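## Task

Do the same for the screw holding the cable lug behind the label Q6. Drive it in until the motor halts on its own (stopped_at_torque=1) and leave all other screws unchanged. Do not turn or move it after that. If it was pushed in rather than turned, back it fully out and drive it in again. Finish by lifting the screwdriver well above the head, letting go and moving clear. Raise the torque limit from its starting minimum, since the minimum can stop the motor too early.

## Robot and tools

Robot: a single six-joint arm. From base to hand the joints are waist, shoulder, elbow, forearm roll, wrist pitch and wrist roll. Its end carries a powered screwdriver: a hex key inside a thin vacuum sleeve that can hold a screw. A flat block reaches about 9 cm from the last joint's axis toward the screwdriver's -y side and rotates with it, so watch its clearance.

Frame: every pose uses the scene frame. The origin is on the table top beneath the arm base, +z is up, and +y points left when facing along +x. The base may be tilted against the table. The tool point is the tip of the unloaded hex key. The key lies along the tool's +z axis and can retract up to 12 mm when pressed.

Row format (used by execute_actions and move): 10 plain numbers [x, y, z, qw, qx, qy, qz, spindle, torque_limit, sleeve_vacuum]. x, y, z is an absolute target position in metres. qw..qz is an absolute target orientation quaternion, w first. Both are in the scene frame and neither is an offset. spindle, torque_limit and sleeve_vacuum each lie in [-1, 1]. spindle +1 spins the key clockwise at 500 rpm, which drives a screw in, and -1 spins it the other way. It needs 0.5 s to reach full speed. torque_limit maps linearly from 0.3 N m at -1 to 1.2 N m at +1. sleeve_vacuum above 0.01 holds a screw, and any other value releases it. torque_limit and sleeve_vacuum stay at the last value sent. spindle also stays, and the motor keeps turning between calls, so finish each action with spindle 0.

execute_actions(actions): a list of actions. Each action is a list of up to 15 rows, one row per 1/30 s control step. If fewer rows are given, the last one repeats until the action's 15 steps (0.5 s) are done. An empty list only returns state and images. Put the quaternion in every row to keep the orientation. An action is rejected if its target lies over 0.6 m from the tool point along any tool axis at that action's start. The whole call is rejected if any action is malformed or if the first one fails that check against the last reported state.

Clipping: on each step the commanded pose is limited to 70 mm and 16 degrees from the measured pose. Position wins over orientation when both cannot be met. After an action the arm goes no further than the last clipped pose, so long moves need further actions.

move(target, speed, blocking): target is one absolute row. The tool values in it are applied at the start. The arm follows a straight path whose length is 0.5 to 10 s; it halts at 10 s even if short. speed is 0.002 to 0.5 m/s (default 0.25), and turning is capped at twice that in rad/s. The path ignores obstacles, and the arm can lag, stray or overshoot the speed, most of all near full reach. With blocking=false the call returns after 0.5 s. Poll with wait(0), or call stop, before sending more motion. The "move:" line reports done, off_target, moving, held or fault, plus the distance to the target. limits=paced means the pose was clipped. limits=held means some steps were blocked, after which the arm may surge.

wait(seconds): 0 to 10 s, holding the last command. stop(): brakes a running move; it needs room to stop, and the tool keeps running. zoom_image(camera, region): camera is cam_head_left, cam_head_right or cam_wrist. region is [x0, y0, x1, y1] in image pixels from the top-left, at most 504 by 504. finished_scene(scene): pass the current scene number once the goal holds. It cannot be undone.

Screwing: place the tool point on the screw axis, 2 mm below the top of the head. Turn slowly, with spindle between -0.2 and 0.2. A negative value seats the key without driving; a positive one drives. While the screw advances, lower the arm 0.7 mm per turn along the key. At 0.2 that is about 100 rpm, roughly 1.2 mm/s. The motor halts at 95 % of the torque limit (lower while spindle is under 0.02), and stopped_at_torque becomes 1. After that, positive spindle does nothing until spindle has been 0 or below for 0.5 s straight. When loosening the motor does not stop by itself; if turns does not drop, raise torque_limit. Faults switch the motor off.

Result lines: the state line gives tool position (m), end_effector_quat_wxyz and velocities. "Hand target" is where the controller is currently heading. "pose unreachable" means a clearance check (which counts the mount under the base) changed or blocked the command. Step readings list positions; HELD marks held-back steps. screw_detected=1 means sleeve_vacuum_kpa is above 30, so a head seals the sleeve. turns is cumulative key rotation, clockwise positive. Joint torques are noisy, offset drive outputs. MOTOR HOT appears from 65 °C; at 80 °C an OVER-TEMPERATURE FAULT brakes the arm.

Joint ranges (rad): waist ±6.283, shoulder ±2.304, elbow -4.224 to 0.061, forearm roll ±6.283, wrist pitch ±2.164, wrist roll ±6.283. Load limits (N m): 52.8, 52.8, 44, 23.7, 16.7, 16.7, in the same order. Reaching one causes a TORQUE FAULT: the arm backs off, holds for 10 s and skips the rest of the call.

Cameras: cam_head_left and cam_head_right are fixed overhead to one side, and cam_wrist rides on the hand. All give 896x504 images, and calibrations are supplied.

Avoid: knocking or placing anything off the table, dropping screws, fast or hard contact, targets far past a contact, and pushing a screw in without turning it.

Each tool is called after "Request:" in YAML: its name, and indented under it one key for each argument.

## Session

Request:
execute_actions:
  actions: []

Scene clock: 0.00 s.
end_effector_position=(+0.3177, +0.0740, +0.4813) sleeve_vacuum_kpa=0 screw_detected=0 stopped_at_torque=0 turns=0.00 end_effector_quat_wxyz=(+0.012, +0.722, +0.692, -0.018) end_effector_velocity=(-0.000, -0.000, -0.000) end_effector_angular_velocity=(-0.000, +0.001, +0.000)
Joint positions: [-0.017  0.339 -1.117 -0.003 -1.456 -0.018]
Joint velocities: [ 0.    -0.001  0.    -0.    -0.    -0.   ]
Joint torques (N m, as the arm reports them, + toward a larger angle): no reading
Motor temperatures (°C, as the motors report them): [27 29 30 30 34 29]
Hand target: +0.318, +0.074, +0.481; +0.012, +0.722, +0.692, -0.018
camera_calibration (this result's frames):
cam_wrist: T_world_to_cam=[[0.0060412, 0.9989, -0.0464904, 0.0215615], [0.962048, 0.00687793, 0.272794, -0.438896], [0.272814, -0.046374, -0.960949, 0.642181], [0, 0, 0, 1]] pos_world=[0.246913, 0.0112614, 0.737834]

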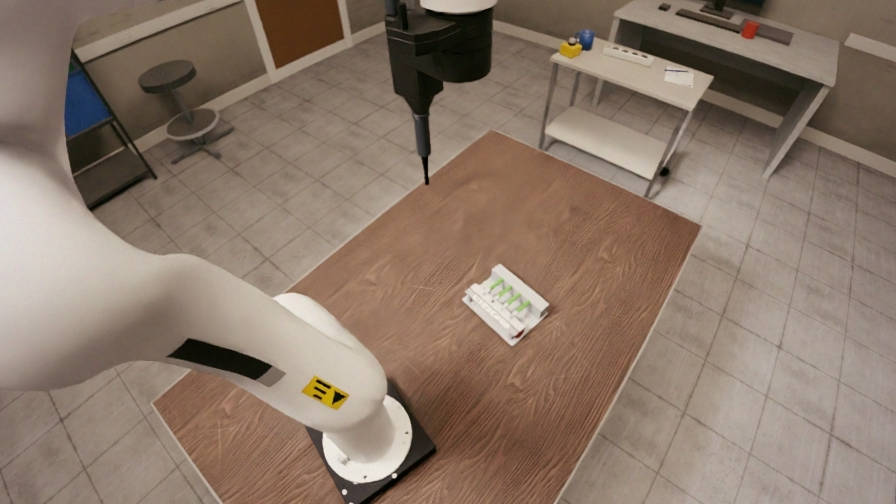

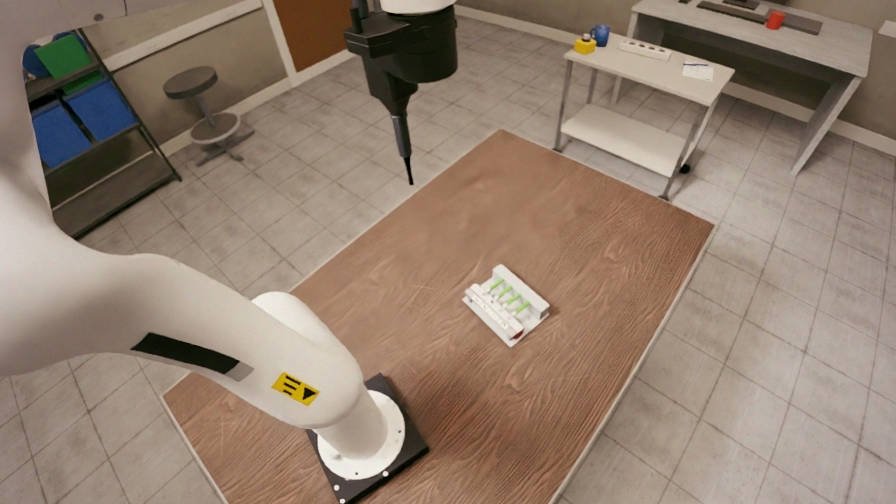

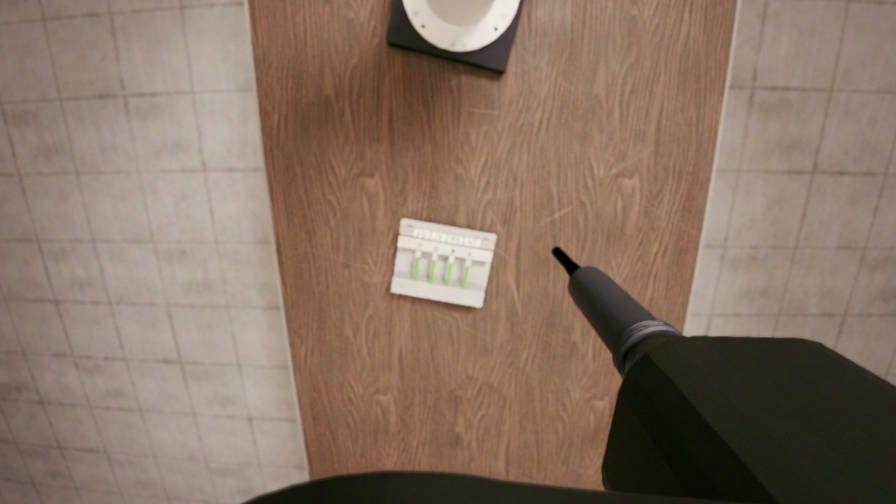

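Request:
zoom_image:
  camera: "cam_wrist"
  region: [400, 215, 500, 275]

Request:
zoom_image:
  camera: "cam_head_left"
  region: [455, 260, 555, 350]

Region (400, 215, 500, 275) of cam_wrist's 896x504 image, scaled by 5.040, with more detail than that image has; it fills the top 302 rows of this view, and the rest is white.

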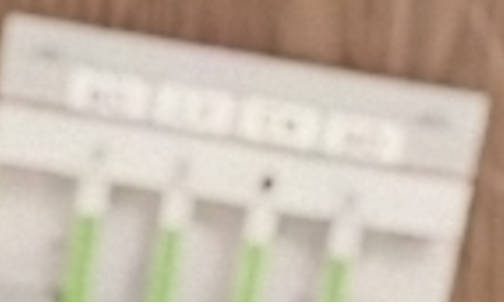

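Region (455, 260, 555, 350) of cam_head_left's 896x504 image, scaled by 5.040, with more detail than that image has; it fills the top 454 rows of this view, and the rest is white.

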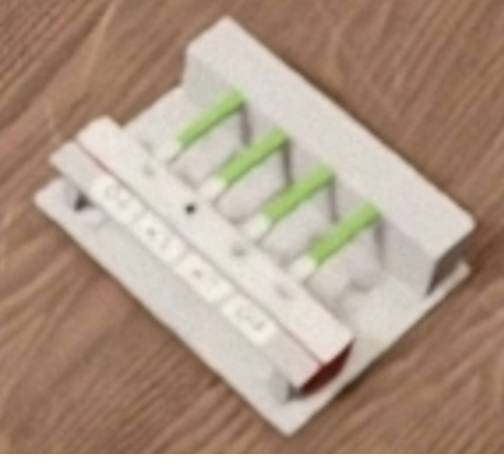

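Request:
move:
  target: [0.448,0.017,0.078,0,0.7071,0.7071,0,0,-1,0]
  speed: 0.4

Request:
zoom_image:
  camera: "cam_wrist"
  region: [497, 214, 577, 274]

Request:
zoom_image:
  camera: "cam_head_left"
  region: [470, 270, 510, 315]

Scene clock: 1.90 s.
end_effector_position=(+0.4482, +0.0179, +0.0783) sleeve_vacuum_kpa=0 screw_detected=0 stopped_at_torque=0 turns=0.00 end_effector_quat_wxyz=(-0.000, +0.706, +0.708, +0.001) end_effector_velocity=(-0.001, -0.000, -0.003) end_effector_angular_velocity=(+0.001, +0.004, +0.000)
Joint positions: [-0.125 -0.317 -0.794  0.093 -0.475 -0.254]
Joint velocities: [-0.001 -0.007 -0.001  0.001  0.003 -0.003]
Joint torques (N m, as the arm reports them, + toward a larger angle): [ -4.67  35.16 -26.2    1.17  -0.98  -0.41]
Motor temperatures (°C, as the motors report them): [27 29 30 30 34 29]
Hand target: +0.448, +0.018, +0.078; -0.001, +0.706, +0.708, +0.000
Off the commanded pose: 0.001 m, 0 deg.
move: done; limits=paced
camera_calibration (this result's frames):
cam_wrist: T_world_to_cam=[[-0.0378356, 0.999281, -0.00232114, 0.0743582], [0.958492, 0.0369479, 0.282716, -0.4538], [0.282598, 0.00847192, -0.959201, 0.211133], [0, 0, 0, 1]] pos_world=[0.378111, -0.0593265, 0.330988]

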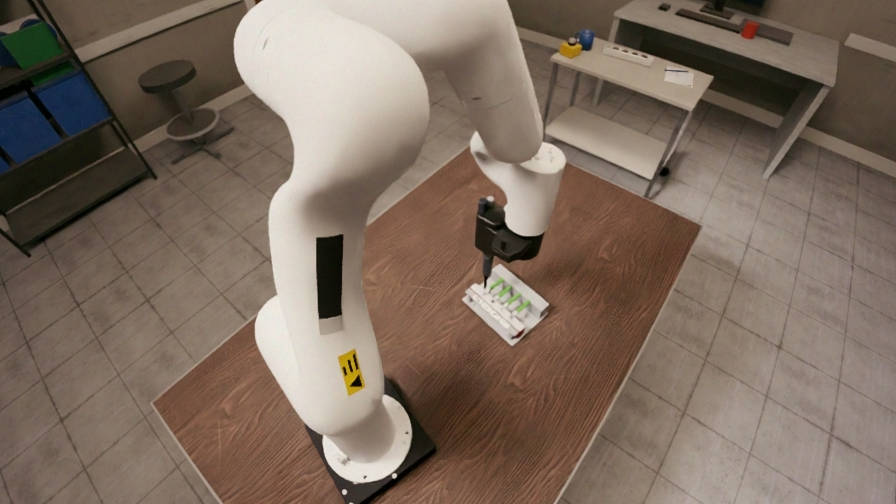

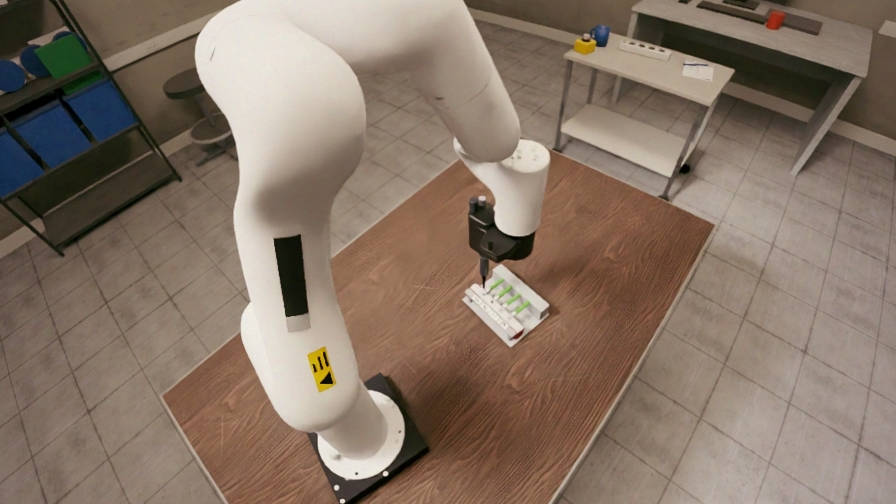

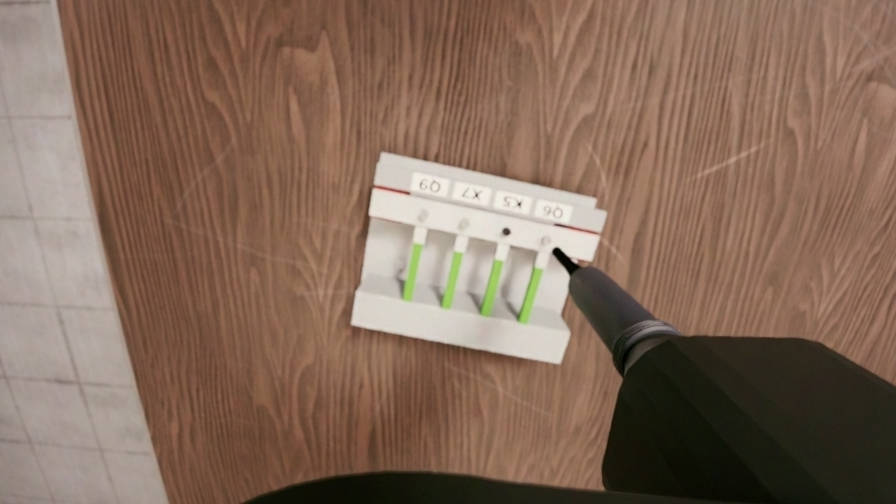

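Region (497, 214, 577, 274) of cam_wrist's 896x504 image, scaled by 6.300, with more detail than that image has; it fills the top 378 rows of this view, and the rest is white.

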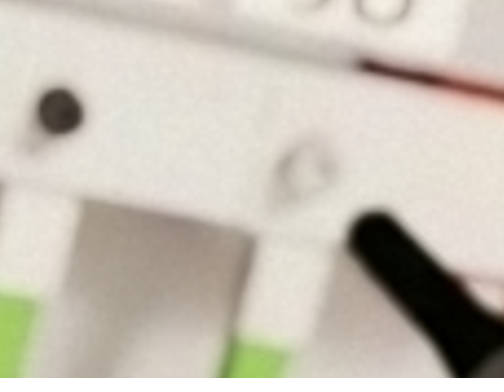

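Region (470, 270, 510, 315) of cam_head_left's 896x504 image, scaled by 11.200, with more detail than that image has.

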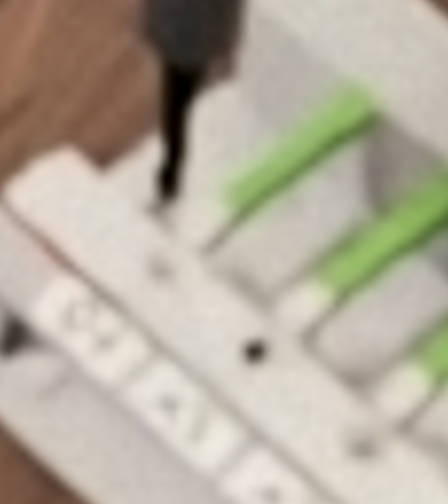

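Request:
execute_actions:
  actions:
    - [[0.448,0.018,0.077,0,0.7071,0.7071,0,0,1,1],[0.448,0.018,0.075,0,0.7071,0.7071,0,0,1,1],[0.448,0.018,0.072,0,0.7071,0.7071,0,0,1,1],[0.448,0.018,0.069,0,0.7071,0.7071,0,0,1,1],[0.448,0.018,0.066,0,0.7071,0.7071,0,0,1,1],[0.448,0.018,0.063,0,0.7071,0.7071,0,0,1,1],[0.448,0.018,0.061,0,0.7071,0.7071,0,0,1,1],[0.448,0.018,0.060,0,0.7071,0.7071,0,0,1,1]]

Request:
wait:
  seconds: 0.3

Request:
zoom_image:
  camera: "cam_wrist"
  region: [497, 214, 577, 274]

Request:
zoom_image:
  camera: "cam_wrist"
  region: [400, 170, 600, 270]

Request:
zoom_image:
  camera: "cam_head_left"
  region: [470, 270, 510, 315]

Scene clock: 2.63 s.
end_effector_position=(+0.4481, +0.0180, +0.0603) sleeve_vacuum_kpa=14 screw_detected=0 stopped_at_torque=0 turns=0.00 end_effector_quat_wxyz=(+0.000, +0.707, +0.707, +0.000) end_effector_velocity=(+0.003, -0.001, -0.001) end_effector_angular_velocity=(-0.001, -0.006, -0.000)
Joint positions: [-0.122 -0.352 -0.787  0.099 -0.434 -0.255]
Joint velocities: [-0.001 -0.004 -0.002  0.002  0.007 -0.003]
Joint torques (N m, as the arm reports them, + toward a larger angle): [ -0.87  33.13 -23.52   1.93  -0.87  -0.3 ]
Motor temperatures (°C, as the motors report them): [27 29 30 30 34 29]
Hand target: +0.448, +0.018, +0.060; -0.000, +0.707, +0.707, +0.000
Off the commanded pose: 0.000 m, 0 deg.
Step readings (end_effector_position):
0: (+0.4480, +0.0179, +0.0778)
1: (+0.4480, +0.0179, +0.0778)
2: (+0.4481, +0.0179, +0.0776)
4: (+0.4484, +0.0179, +0.0756)
8: (+0.4477, +0.0180, +0.0659)
15: end_effector_position above
camera_calibration (this result's frames):
cam_wrist: T_world_to_cam=[[-0.035671, 0.999358, -0.00347871, 0.0732438], [0.958687, 0.0352019, 0.282275, -0.448617], [0.282216, 0.00673402, -0.959327, 0.194106], [0, 0, 0, 1]] pos_world=[0.377916, -0.0587117, 0.313099]

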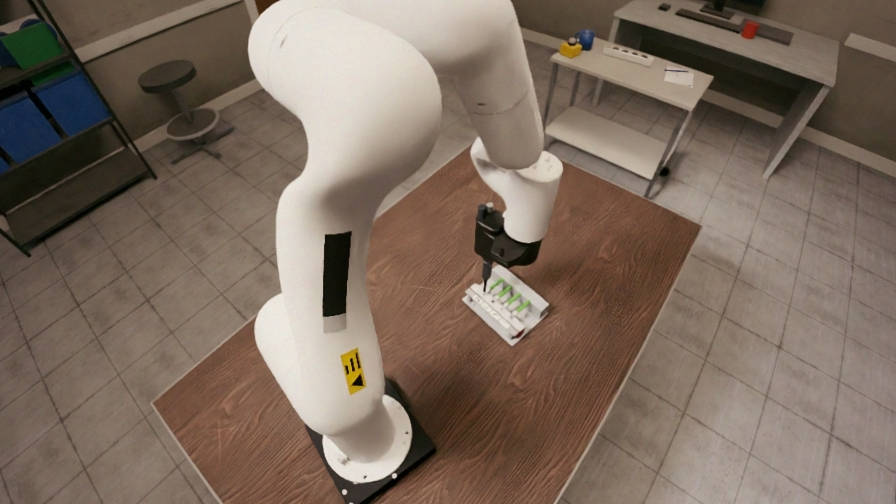

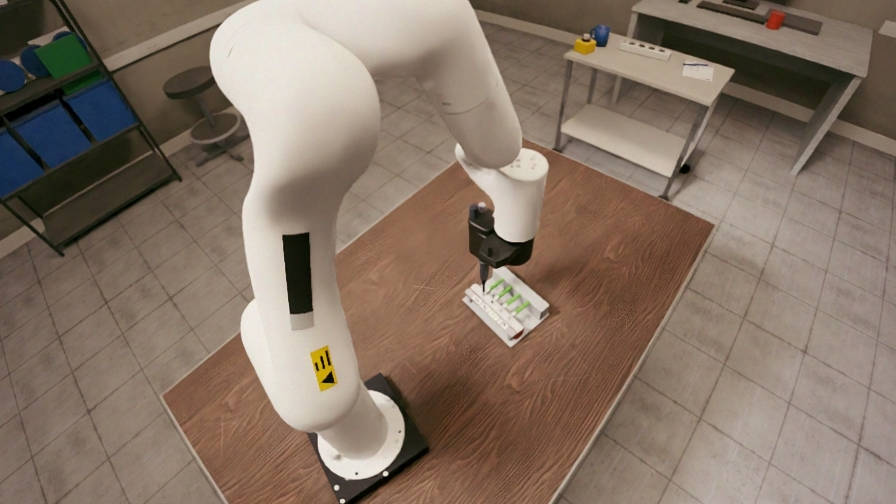

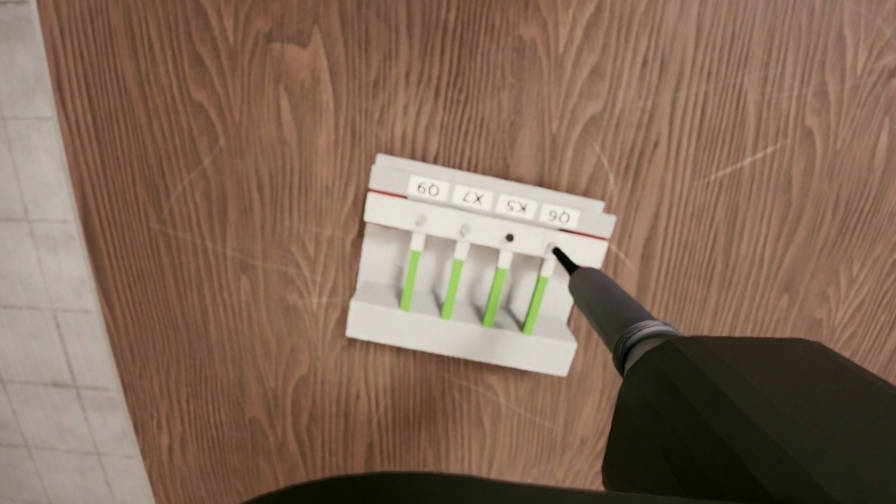

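Scene clock: 2.93 s.
end_effector_position=(+0.4480, +0.0180, +0.0600) sleeve_vacuum_kpa=14 screw_detected=0 stopped_at_torque=0 turns=0.00 end_effector_quat_wxyz=(+0.000, +0.707, +0.707, +0.000) end_effector_velocity=(-0.001, +0.000, -0.000) end_effector_angular_velocity=(+0.000, +0.001, +0.000)
Joint positions: [-0.122 -0.352 -0.787  0.099 -0.433 -0.255]
Joint velocities: [ 0.    -0.001  0.001  0.001  0.    -0.   ]
Joint torques (N m, as the arm reports them, + toward a larger angle): [ -4.13  35.69 -24.75   1.45  -0.77  -0.65]
Motor temperatures (°C, as the motors report them): [27 29 30 30 34 29]
Hand target: +0.448, +0.018, +0.060; -0.000, +0.707, +0.707, +0.000
Off the commanded pose: 0.000 m, 0 deg.
wait: 0.30 s; at rest by 0.17 s
camera_calibration (this result's frames):
cam_wrist: T_world_to_cam=[[-0.0356951, 0.999357, -0.00345178, 0.0732423], [0.958697, 0.0352177, 0.282239, -0.448538], [0.282179, 0.00676536, -0.959338, 0.193918], [0, 0, 0, 1]] pos_world=[0.377907, -0.0587106, 0.31288]

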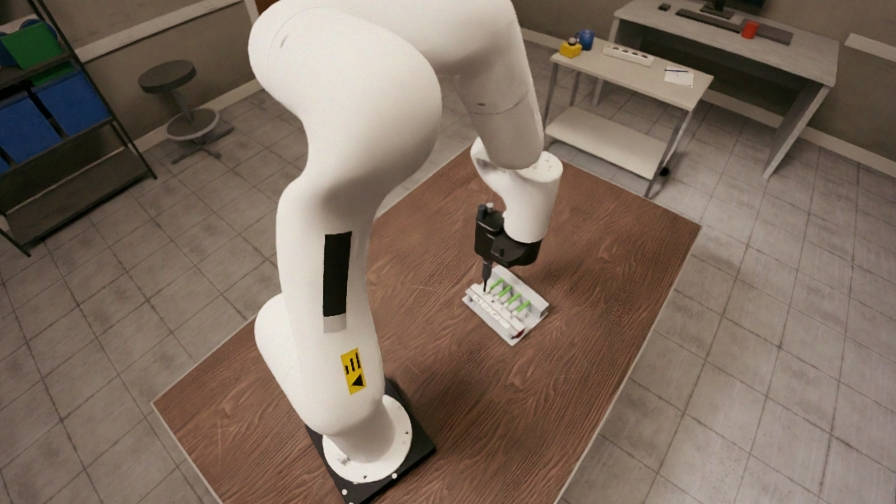

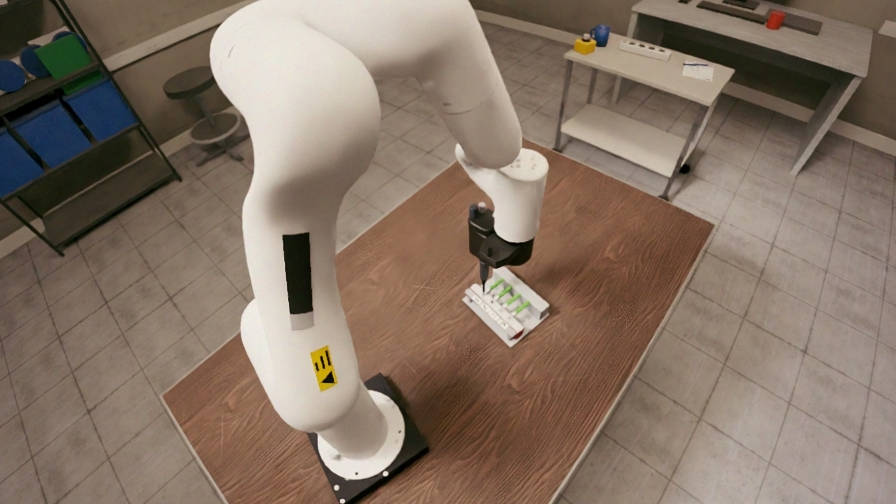

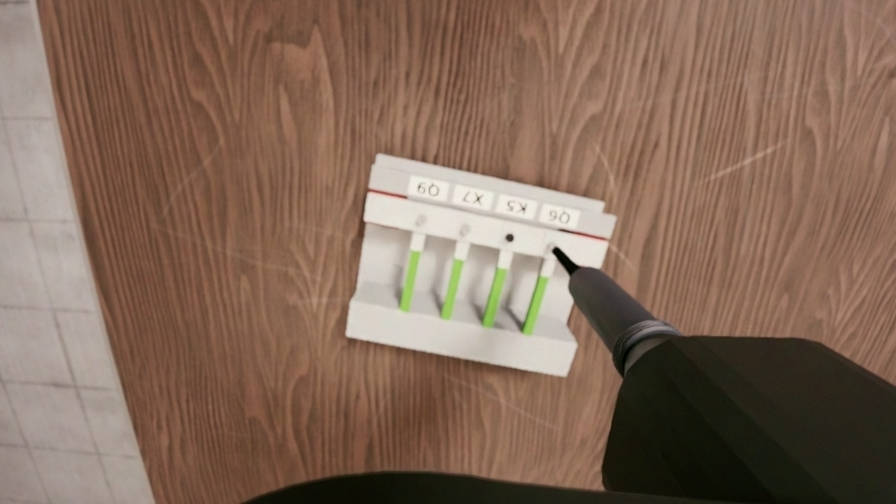

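Region (497, 214, 577, 274) of cam_wrist's 896x504 image, scaled by 6.300, with more detail than that image has; it fills the top 378 rows of this view, and the rest is white.

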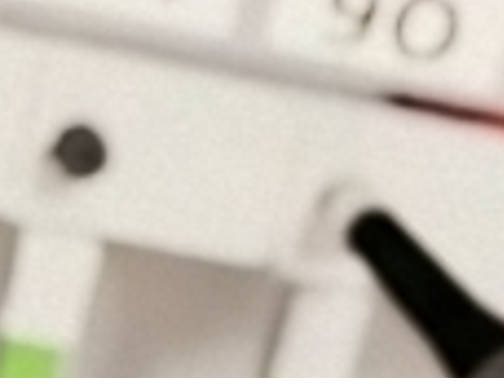

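Region (400, 170, 600, 270) of cam_wrist's 896x504 image, scaled by 2.520, with more detail than that image has.

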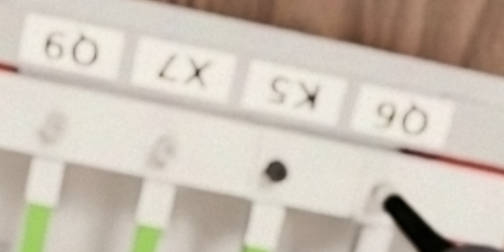

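Region (470, 270, 510, 315) of cam_head_left's 896x504 image, scaled by 11.200, with more detail than that image has.

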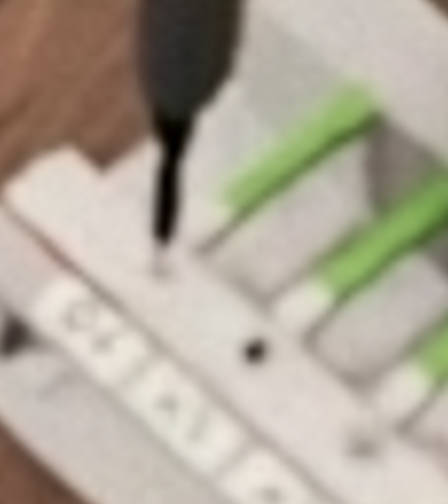

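Request:
execute_actions:
  actions:
    - [[0.4482,0.0181,0.0592,0,0.7071,0.7071,0,0,1,1],[0.4483,0.0181,0.058,0,0.7071,0.7071,0,0,1,1],[0.4483,0.0181,0.057,0,0.7071,0.7071,0,0,1,1],[0.4483,0.0181,0.056,0,0.7071,0.7071,0,0,1,1],[0.4483,0.0181,0.055,0,0.7071,0.7071,0,0,1,1],[0.4483,0.0181,0.054,0,0.7071,0.7071,0,0,1,1],[0.4483,0.0181,0.053,0,0.7071,0.7071,0,0,1,1],[0.4483,0.0181,0.052,0,0.7071,0.7071,0,0,1,1],[0.4483,0.0181,0.0515,0,0.7071,0.7071,0,0,1,1],[0.4483,0.0181,0.051,0,0.7071,0.7071,0,0,1,1],[0.4483,0.0181,0.0505,0,0.7071,0.7071,0,0,1,1],[0.4483,0.0181,0.05,0,0.7071,0.7071,0,0,1,1],[0.4483,0.0181,0.0495,0,0.7071,0.7071,0,0,1,1],[0.4483,0.0181,0.049,0,0.7071,0.7071,0,0,1,1],[0.4483,0.0181,0.0485,0,0.7071,0.7071,0,0,1,1]]
    - [[0.4483,0.0181,0.048,0,0.7071,0.7071,0,0,1,1],[0.4483,0.0181,0.0477,0,0.7071,0.7071,0,0,1,1],[0.4483,0.0181,0.0477,0,0.7071,0.7071,0,0,1,1],[0.4483,0.0181,0.0477,0,0.7071,0.7071,0,0.1,1,1],[0.4483,0.0181,0.0477,0,0.7071,0.7071,0,0.1,1,1],[0.4483,0.0181,0.0477,0,0.7071,0.7071,0,0.1,1,1],[0.4483,0.0181,0.0477,0,0.7071,0.7071,0,0.1,1,1],[0.4483,0.0181,0.0477,0,0.7071,0.7071,0,0.1,1,1],[0.4483,0.0181,0.0477,0,0.7071,0.7071,0,0.1,1,1],[0.4483,0.0181,0.0477,0,0.7071,0.7071,0,0.1,1,1],[0.4483,0.0181,0.0477,0,0.7071,0.7071,0,0.1,1,1],[0.4483,0.0181,0.0477,0,0.7071,0.7071,0,0.1,1,1],[0.4483,0.0181,0.0477,0,0.7071,0.7071,0,0.1,1,1],[0.4483,0.0181,0.0477,0,0.7071,0.7071,0,0.1,1,1],[0.4483,0.0181,0.0477,0,0.7071,0.7071,0,0,1,1]]

Request:
zoom_image:
  camera: "cam_wrist"
  region: [497, 214, 577, 274]

Scene clock: 4.30 s.
end_effector_position=(+0.4485, +0.0181, +0.0478) sleeve_vacuum_kpa=14 screw_detected=0 stopped_at_torque=0 turns=0.30 end_effector_quat_wxyz=(+0.000, +0.707, +0.707, +0.000) end_effector_velocity=(-0.000, +0.000, -0.001) end_effector_angular_velocity=(+0.000, +0.001, +0.001)
Joint positions: [-0.12  -0.378 -0.785  0.105 -0.405 -0.261]
Joint velocities: [ 0.    -0.001  0.    -0.     0.001 -0.001]
Joint torques (N m, as the arm reports them, + toward a larger angle): [ -1.72  31.91 -21.23   2.21  -0.79  -0.18]
Motor temperatures (°C, as the motors report them): [27 29 30 30 34 29]
Hand target: +0.448, +0.018, +0.048; -0.000, +0.707, +0.707, +0.000
Off the commanded pose: 0.000 m, 0 deg.
Step readings (end_effector_position; steps 1 to 15: 1st action; 16 to 30: 2nd action):
0: (+0.4480, +0.0180, +0.0600)
1: (+0.4480, +0.0180, +0.0600)
2: (+0.4481, +0.0180, +0.0598)
4: (+0.4484, +0.0181, +0.0586)
8: (+0.4482, +0.0181, +0.0548)
15: (+0.4483, +0.0181, +0.0501)
16: (+0.4484, +0.0181, +0.0496)
17: (+0.4484, +0.0181, +0.0492)
19: (+0.4484, +0.0181, +0.0484)
23: (+0.4486, +0.0181, +0.0479)
30: end_effector_position above
camera_calibration (this result's frames):
cam_wrist: T_world_to_cam=[[-0.0356131, 0.999359, -0.00358635, 0.0731394], [0.958642, 0.0351756, 0.282433, -0.44546], [0.282378, 0.00662028, -0.95928, 0.181941], [0, 0, 0, 1]] pos_world=[0.378265, -0.0586277, 0.300608]

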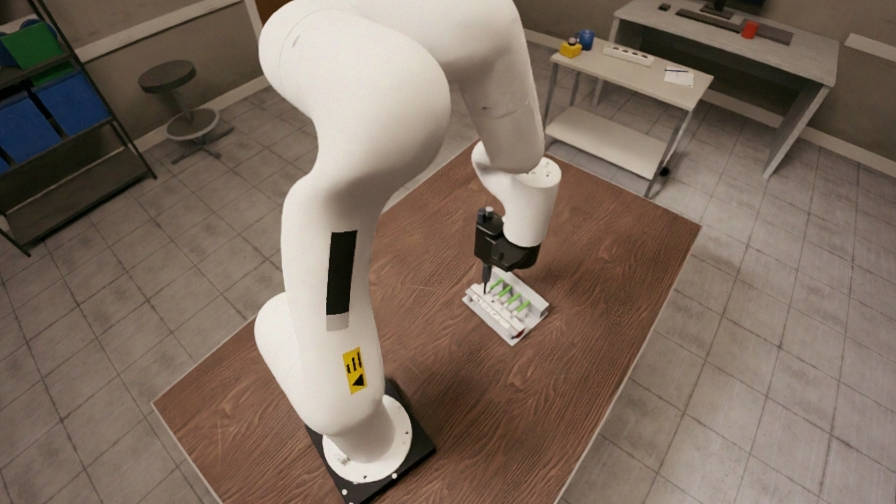

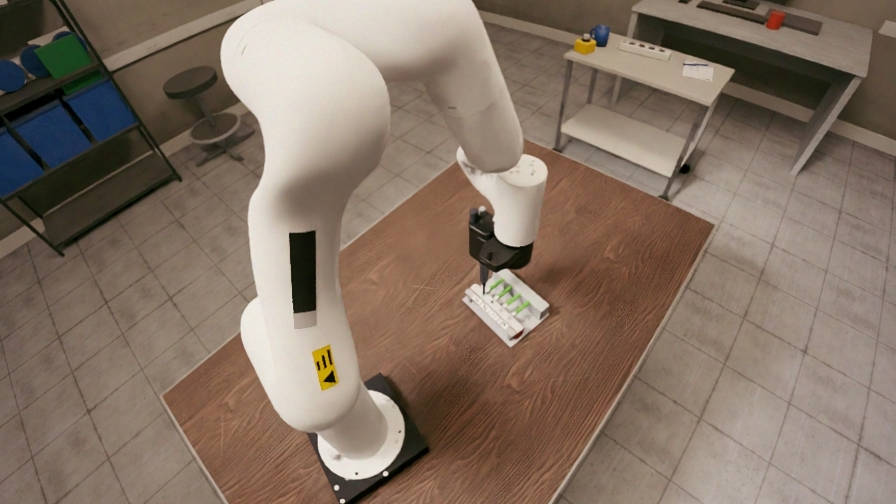

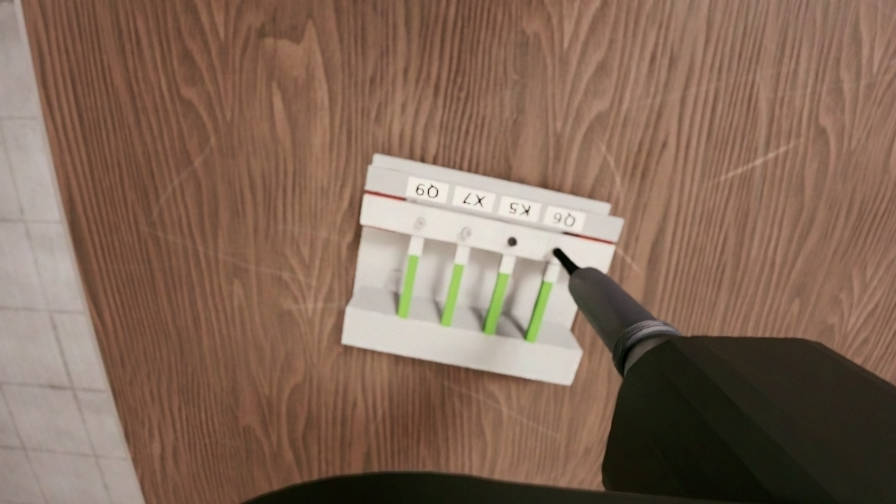

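Region (497, 214, 577, 274) of cam_wrist's 896x504 image, scaled by 6.300, with more detail than that image has; it fills the top 378 rows of this view, and the rest is white.

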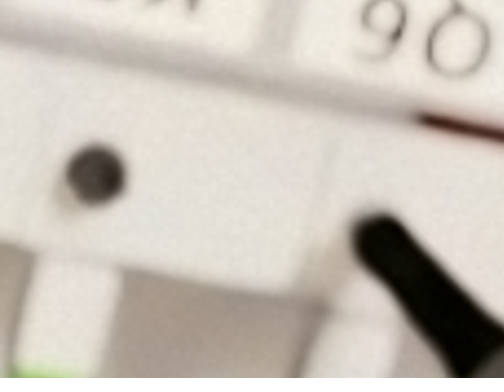

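Request:
execute_actions:
  actions:
    - [[0.4482,0.0181,0.0474,0,0.7071,0.7071,0,0.08,1,1],[0.4482,0.0181,0.0474,0,0.7071,0.7071,0,0.08,1,1],[0.4482,0.0181,0.0474,0,0.7071,0.7071,0,0.08,1,1],[0.4482,0.0181,0.0474,0,0.7071,0.7071,0,0.08,1,1],[0.4482,0.0181,0.0474,0,0.7071,0.7071,0,0.08,1,1],[0.4482,0.0181,0.0474,0,0.7071,0.7071,0,0.08,1,1],[0.4482,0.0181,0.0474,0,0.7071,0.7071,0,0.08,1,1],[0.4482,0.0181,0.0474,0,0.7071,0.7071,0,0.08,1,1],[0.4482,0.0181,0.0474,0,0.7071,0.7071,0,0.08,1,1],[0.4482,0.0181,0.0474,0,0.7071,0.7071,0,0.08,1,1],[0.4482,0.0181,0.0474,0,0.7071,0.7071,0,0.08,1,1],[0.4482,0.0181,0.0474,0,0.7071,0.7071,0,0.08,1,1],[0.4482,0.0181,0.0474,0,0.7071,0.7071,0,0.08,1,1],[0.4482,0.0181,0.0474,0,0.7071,0.7071,0,0.08,1,1],[0.4482,0.0181,0.0474,0,0.7071,0.7071,0,0,1,1]]

Request:
zoom_image:
  camera: "cam_wrist"
  region: [497, 214, 577, 274]

Scene clock: 5.13 s.
end_effector_position=(+0.4482, +0.0181, +0.0474) sleeve_vacuum_kpa=14 screw_detected=0 stopped_at_torque=0 turns=0.60 end_effector_quat_wxyz=(+0.000, +0.707, +0.707, +0.000) end_effector_velocity=(-0.000, -0.000, -0.000) end_effector_angular_velocity=(+0.000, +0.000, -0.002)
Joint positions: [-0.12  -0.379 -0.785  0.105 -0.405 -0.261]
Joint velocities: [-0.001  0.     0.     0.     0.     0.001]
Joint torques (N m, as the arm reports them, + toward a larger angle): [ -2.01  32.94 -20.78   0.74  -0.97  -0.28]
Motor temperatures (°C, as the motors report them): [27 29 30 30 34 29]
Hand target: +0.448, +0.018, +0.047; -0.000, +0.707, +0.707, +0.000
Off the commanded pose: 0.000 m, 0 deg.
Step readings (end_effector_position):
0: (+0.4484, +0.0181, +0.0477)
1: (+0.4484, +0.0181, +0.0477)
2: (+0.4484, +0.0181, +0.0477)
4: (+0.4483, +0.0181, +0.0475)
8: (+0.4483, +0.0181, +0.0474)
15: end_effector_position above
camera_calibration (this result's frames):
cam_wrist: T_world_to_cam=[[-0.0356347, 0.999359, -0.00353832, 0.0731178], [0.958714, 0.0351845, 0.282187, -0.44516], [0.28213, 0.00666341, -0.959353, 0.181775], [0, 0, 0, 1]] pos_world=[0.378103, -0.0586194, 0.300264]

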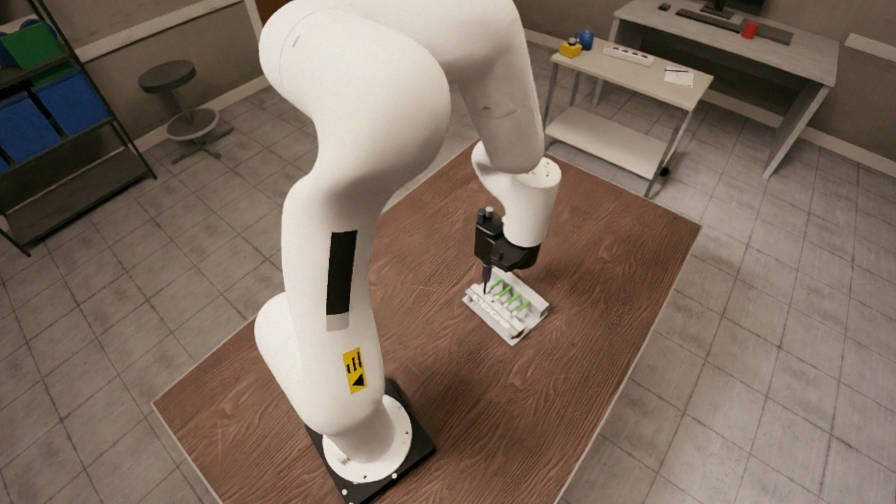

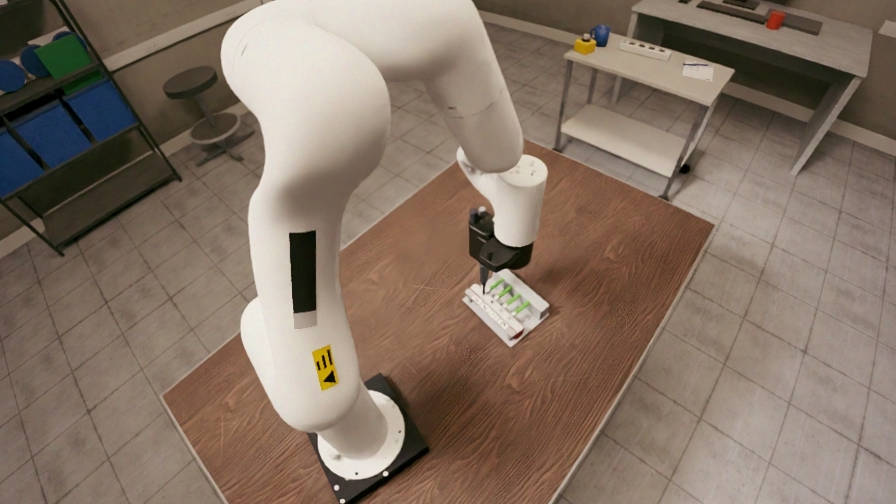

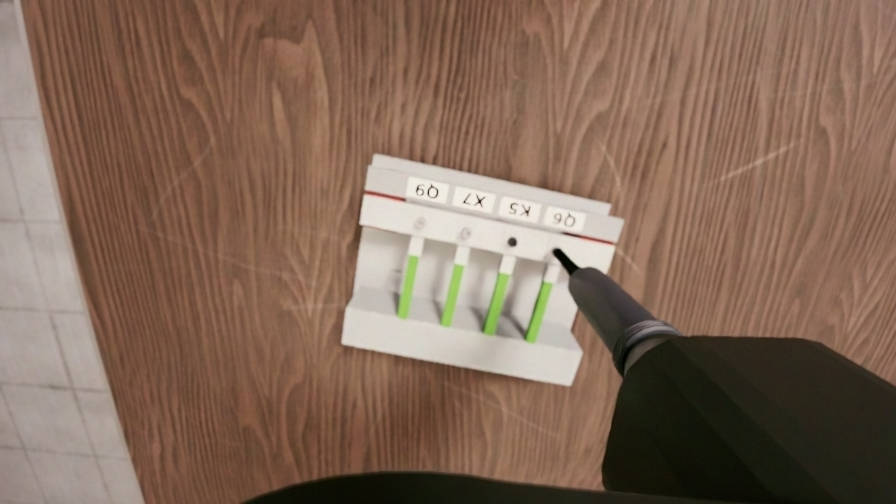

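Region (497, 214, 577, 274) of cam_wrist's 896x504 image, scaled by 6.300, with more detail than that image has; it fills the top 378 rows of this view, and the rest is white.

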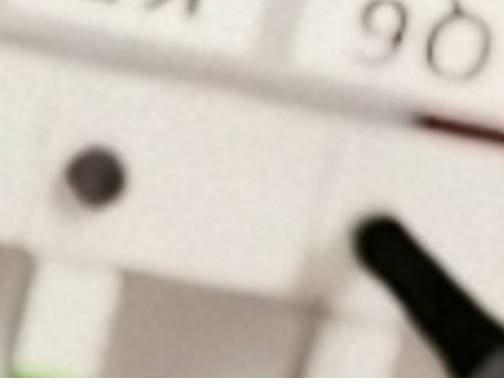

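Request:
execute_actions:
  actions:
    - [[0.4484,0.0182,0.0474,0,0.7071,0.7071,0,0.12,1,1],[0.4484,0.0183,0.0474,0,0.7071,0.7071,0,0.12,1,1],[0.4485,0.0184,0.0474,0,0.7071,0.7071,0,0.12,1,1]]
    - [[0.4486,0.0185,0.0474,0,0.7071,0.7071,0,0.12,1,1],[0.4487,0.0186,0.0474,0,0.7071,0.7071,0,0.12,1,1],[0.4488,0.0187,0.0474,0,0.7071,0.7071,0,0.12,1,1],[0.4488,0.0187,0.0474,0,0.7071,0.7071,0,0.12,1,1],[0.4488,0.0187,0.0474,0,0.7071,0.7071,0,0.12,1,1],[0.4488,0.0187,0.0474,0,0.7071,0.7071,0,0.12,1,1],[0.4488,0.0187,0.0474,0,0.7071,0.7071,0,0.12,1,1],[0.4488,0.0187,0.0474,0,0.7071,0.7071,0,0.12,1,1],[0.4488,0.0187,0.0474,0,0.7071,0.7071,0,0.12,1,1],[0.4488,0.0187,0.0474,0,0.7071,0.7071,0,0.12,1,1],[0.4488,0.0187,0.0474,0,0.7071,0.7071,0,0.12,1,1],[0.4488,0.0187,0.0474,0,0.7071,0.7071,0,0.12,1,1],[0.4488,0.0187,0.0474,0,0.7071,0.7071,0,0.12,1,1],[0.4488,0.0187,0.0474,0,0.7071,0.7071,0,0,1,1]]

Request:
zoom_image:
  camera: "cam_wrist"
  region: [497, 214, 577, 274]

Scene clock: 6.47 s.
end_effector_position=(+0.4487, +0.0188, +0.0474) sleeve_vacuum_kpa=14 screw_detected=0 stopped_at_torque=0 turns=1.52 end_effector_quat_wxyz=(-0.000, +0.707, +0.707, -0.000) end_effector_velocity=(-0.000, -0.000, -0.000) end_effector_angular_velocity=(-0.000, +0.000, -0.000)
Joint positions: [-0.119 -0.38  -0.786  0.105 -0.405 -0.259]
Joint velocities: [-0. -0.  0. -0.  0. -0.]
Joint torques (N m, as the arm reports them, + toward a larger angle): [ -2.74  33.42 -20.54   0.71  -0.79  -0.24]
Motor temperatures (°C, as the motors report them): [27 29 30 30 34 29]
Hand target: +0.449, +0.019, +0.047; +0.000, +0.707, +0.707, +0.000
Off the commanded pose: 0.000 m, 0 deg.
Step readings (end_effector_position; steps 1 to 15: 1st action; 16 to 30: 2nd action):
0: (+0.4482, +0.0181, +0.0474)
1: (+0.4482, +0.0181, +0.0474)
2: (+0.4482, +0.0181, +0.0474)
4: (+0.4483, +0.0183, +0.0474)
8: (+0.4485, +0.0184, +0.0474)
15: (+0.4485, +0.0184, +0.0474)
16: (+0.4485, +0.0184, +0.0474)
17: (+0.4486, +0.0184, +0.0474)
19: (+0.4486, +0.0186, +0.0474)
23: (+0.4488, +0.0187, +0.0474)
30: end_effector_position above
camera_calibration (this result's frames):
cam_wrist: T_world_to_cam=[[-0.0356546, 0.999358, -0.00338276, 0.0723865], [0.958803, 0.0351619, 0.281889, -0.445658], [0.281827, 0.00680724, -0.959441, 0.181756], [0, 0, 0, 1]] pos_world=[0.378655, -0.0579071, 0.300255]

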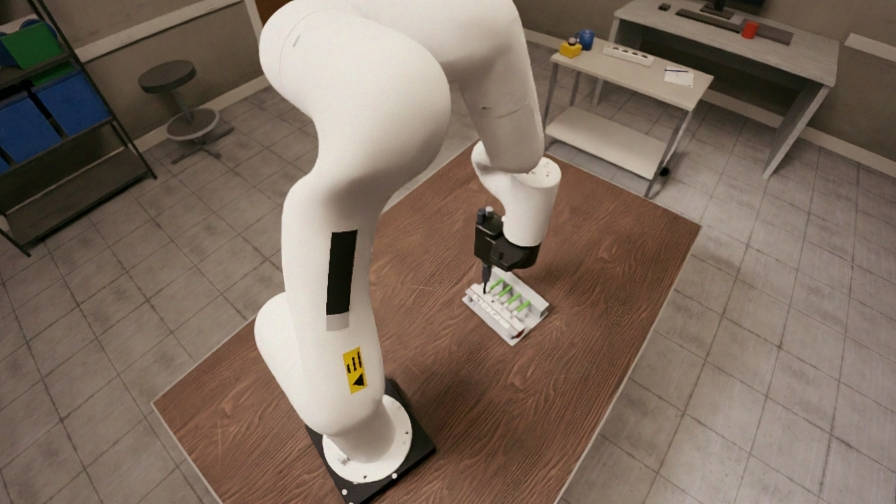

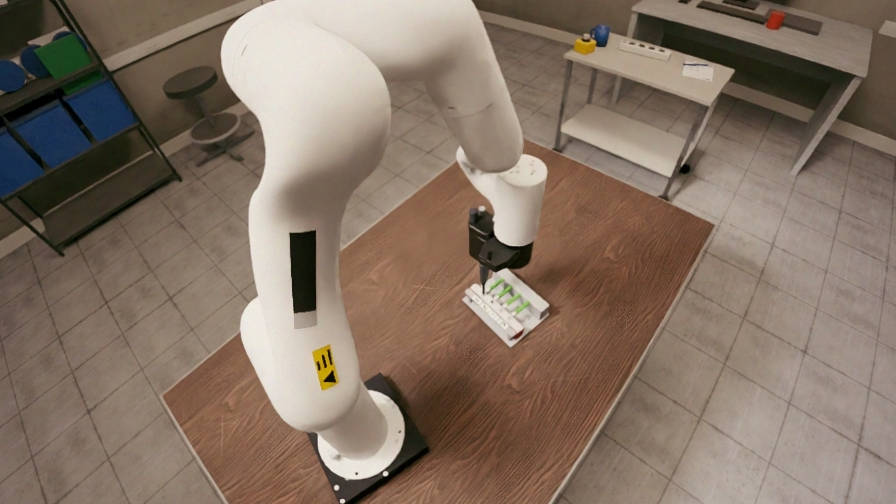

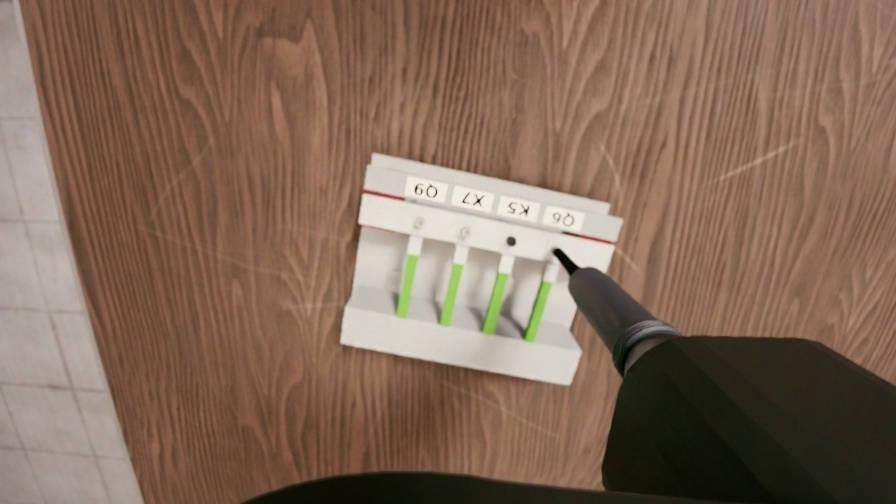

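Region (497, 214, 577, 274) of cam_wrist's 896x504 image, scaled by 6.300, with more detail than that image has; it fills the top 378 rows of this view, and the rest is white.

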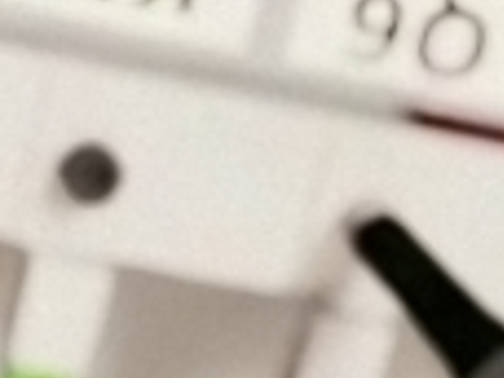

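Request:
execute_actions:
  actions:
    - [[0.4487,0.0188,0.0472,0,0.7071,0.7071,0,0.06,1,1],[0.4487,0.0188,0.047,0,0.7071,0.7071,0,0.06,1,1],[0.4487,0.0188,0.047,0,0.7071,0.7071,0,0.06,1,1],[0.4487,0.0188,0.047,0,0.7071,0.7071,0,0.06,1,1],[0.4487,0.0188,0.047,0,0.7071,0.7071,0,0.06,1,1],[0.4487,0.0188,0.047,0,0.7071,0.7071,0,0.06,1,1],[0.4487,0.0188,0.047,0,0.7071,0.7071,0,0.06,1,1],[0.4487,0.0188,0.047,0,0.7071,0.7071,0,0.06,1,1],[0.4487,0.0188,0.047,0,0.7071,0.7071,0,0.06,1,1],[0.4487,0.0188,0.047,0,0.7071,0.7071,0,0.06,1,1],[0.4487,0.0188,0.047,0,0.7071,0.7071,0,0.06,1,1],[0.4487,0.0188,0.047,0,0.7071,0.7071,0,0.06,1,1],[0.4487,0.0188,0.047,0,0.7071,0.7071,0,0.06,1,1],[0.4487,0.0188,0.047,0,0.7071,0.7071,0,0,1,1]]

Request:
zoom_image:
  camera: "cam_wrist"
  region: [497, 214, 577, 274]

Scene clock: 7.17 s.
end_effector_position=(+0.4487, +0.0188, +0.0470) sleeve_vacuum_kpa=40 screw_detected=1 stopped_at_torque=0 turns=1.74 end_effector_quat_wxyz=(-0.000, +0.707, +0.707, -0.000) end_effector_velocity=(-0.000, -0.000, -0.000) end_effector_angular_velocity=(+0.000, +0.001, -0.002)
Joint positions: [-0.119 -0.38  -0.786  0.105 -0.404 -0.259]
Joint velocities: [-0.001 -0.001 -0.     0.001 -0.     0.   ]
Joint torques (N m, as the arm reports them, + toward a larger angle): [ -4.75  34.83 -21.39   0.48  -0.84  -0.36]
Motor temperatures (°C, as the motors report them): [27 29 30 30 34 29]
Hand target: +0.449, +0.019, +0.047; -0.000, +0.707, +0.707, +0.000
Off the commanded pose: 0.000 m, 0 deg.
Step readings (end_effector_position):
0: (+0.4487, +0.0188, +0.0474)
1: (+0.4487, +0.0188, +0.0474)
2: (+0.4487, +0.0188, +0.0473)
4: (+0.4487, +0.0188, +0.0471)
8: (+0.4487, +0.0188, +0.0470)
15: end_effector_position above
camera_calibration (this result's frames):
cam_wrist: T_world_to_cam=[[-0.0356325, 0.999359, -0.00352013, 0.0724169], [0.958733, 0.0351777, 0.282125, -0.445517], [0.282068, 0.00667796, -0.959371, 0.181264], [0, 0, 0, 1]] pos_world=[0.378583, -0.0579087, 0.299845]

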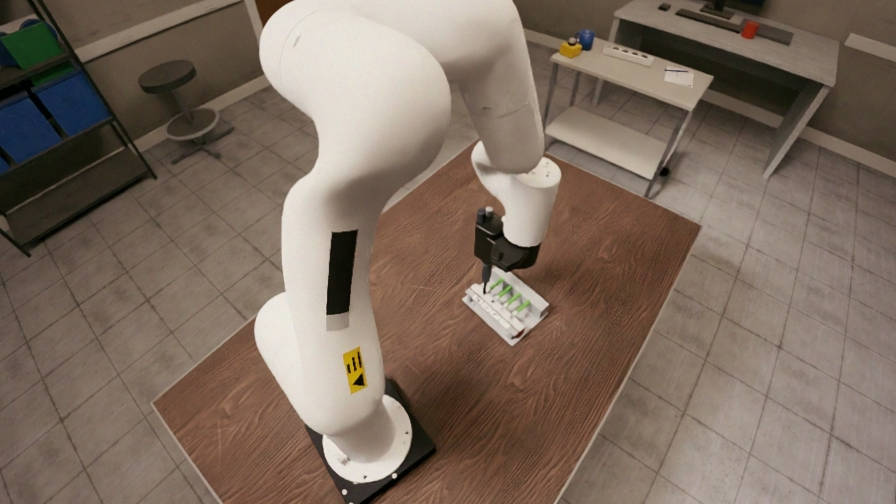

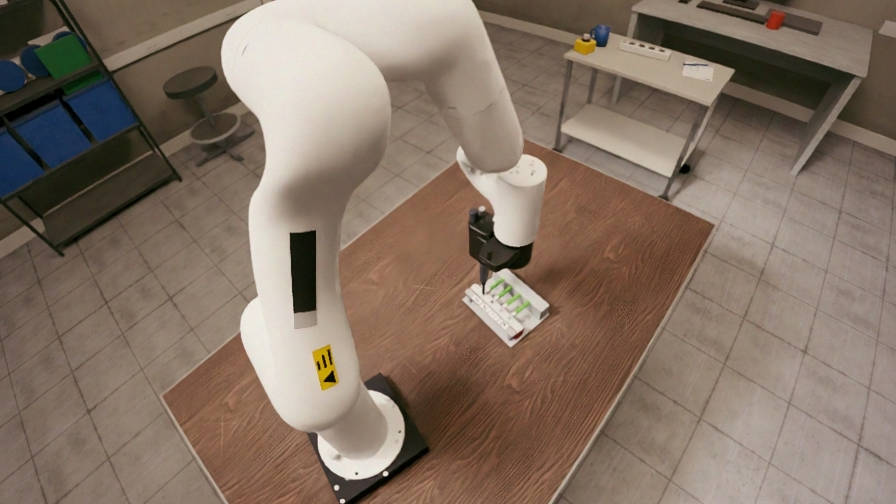

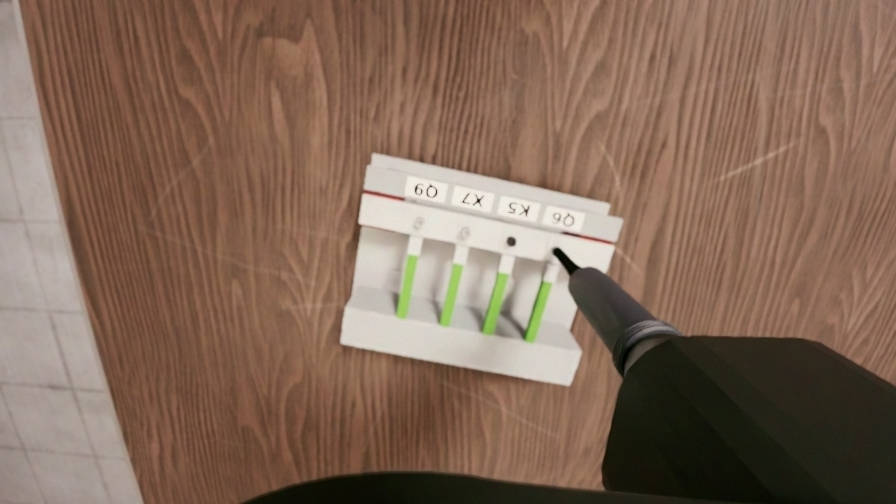

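Region (497, 214, 577, 274) of cam_wrist's 896x504 image, scaled by 6.300, with more detail than that image has; it fills the top 378 rows of this view, and the rest is white.

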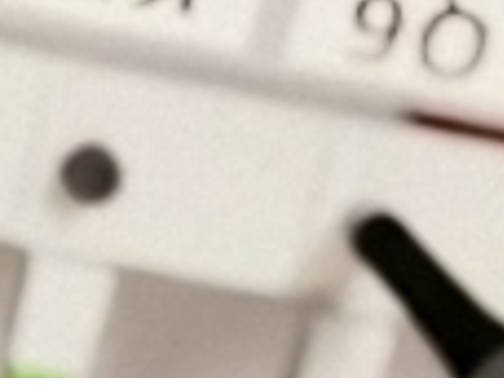

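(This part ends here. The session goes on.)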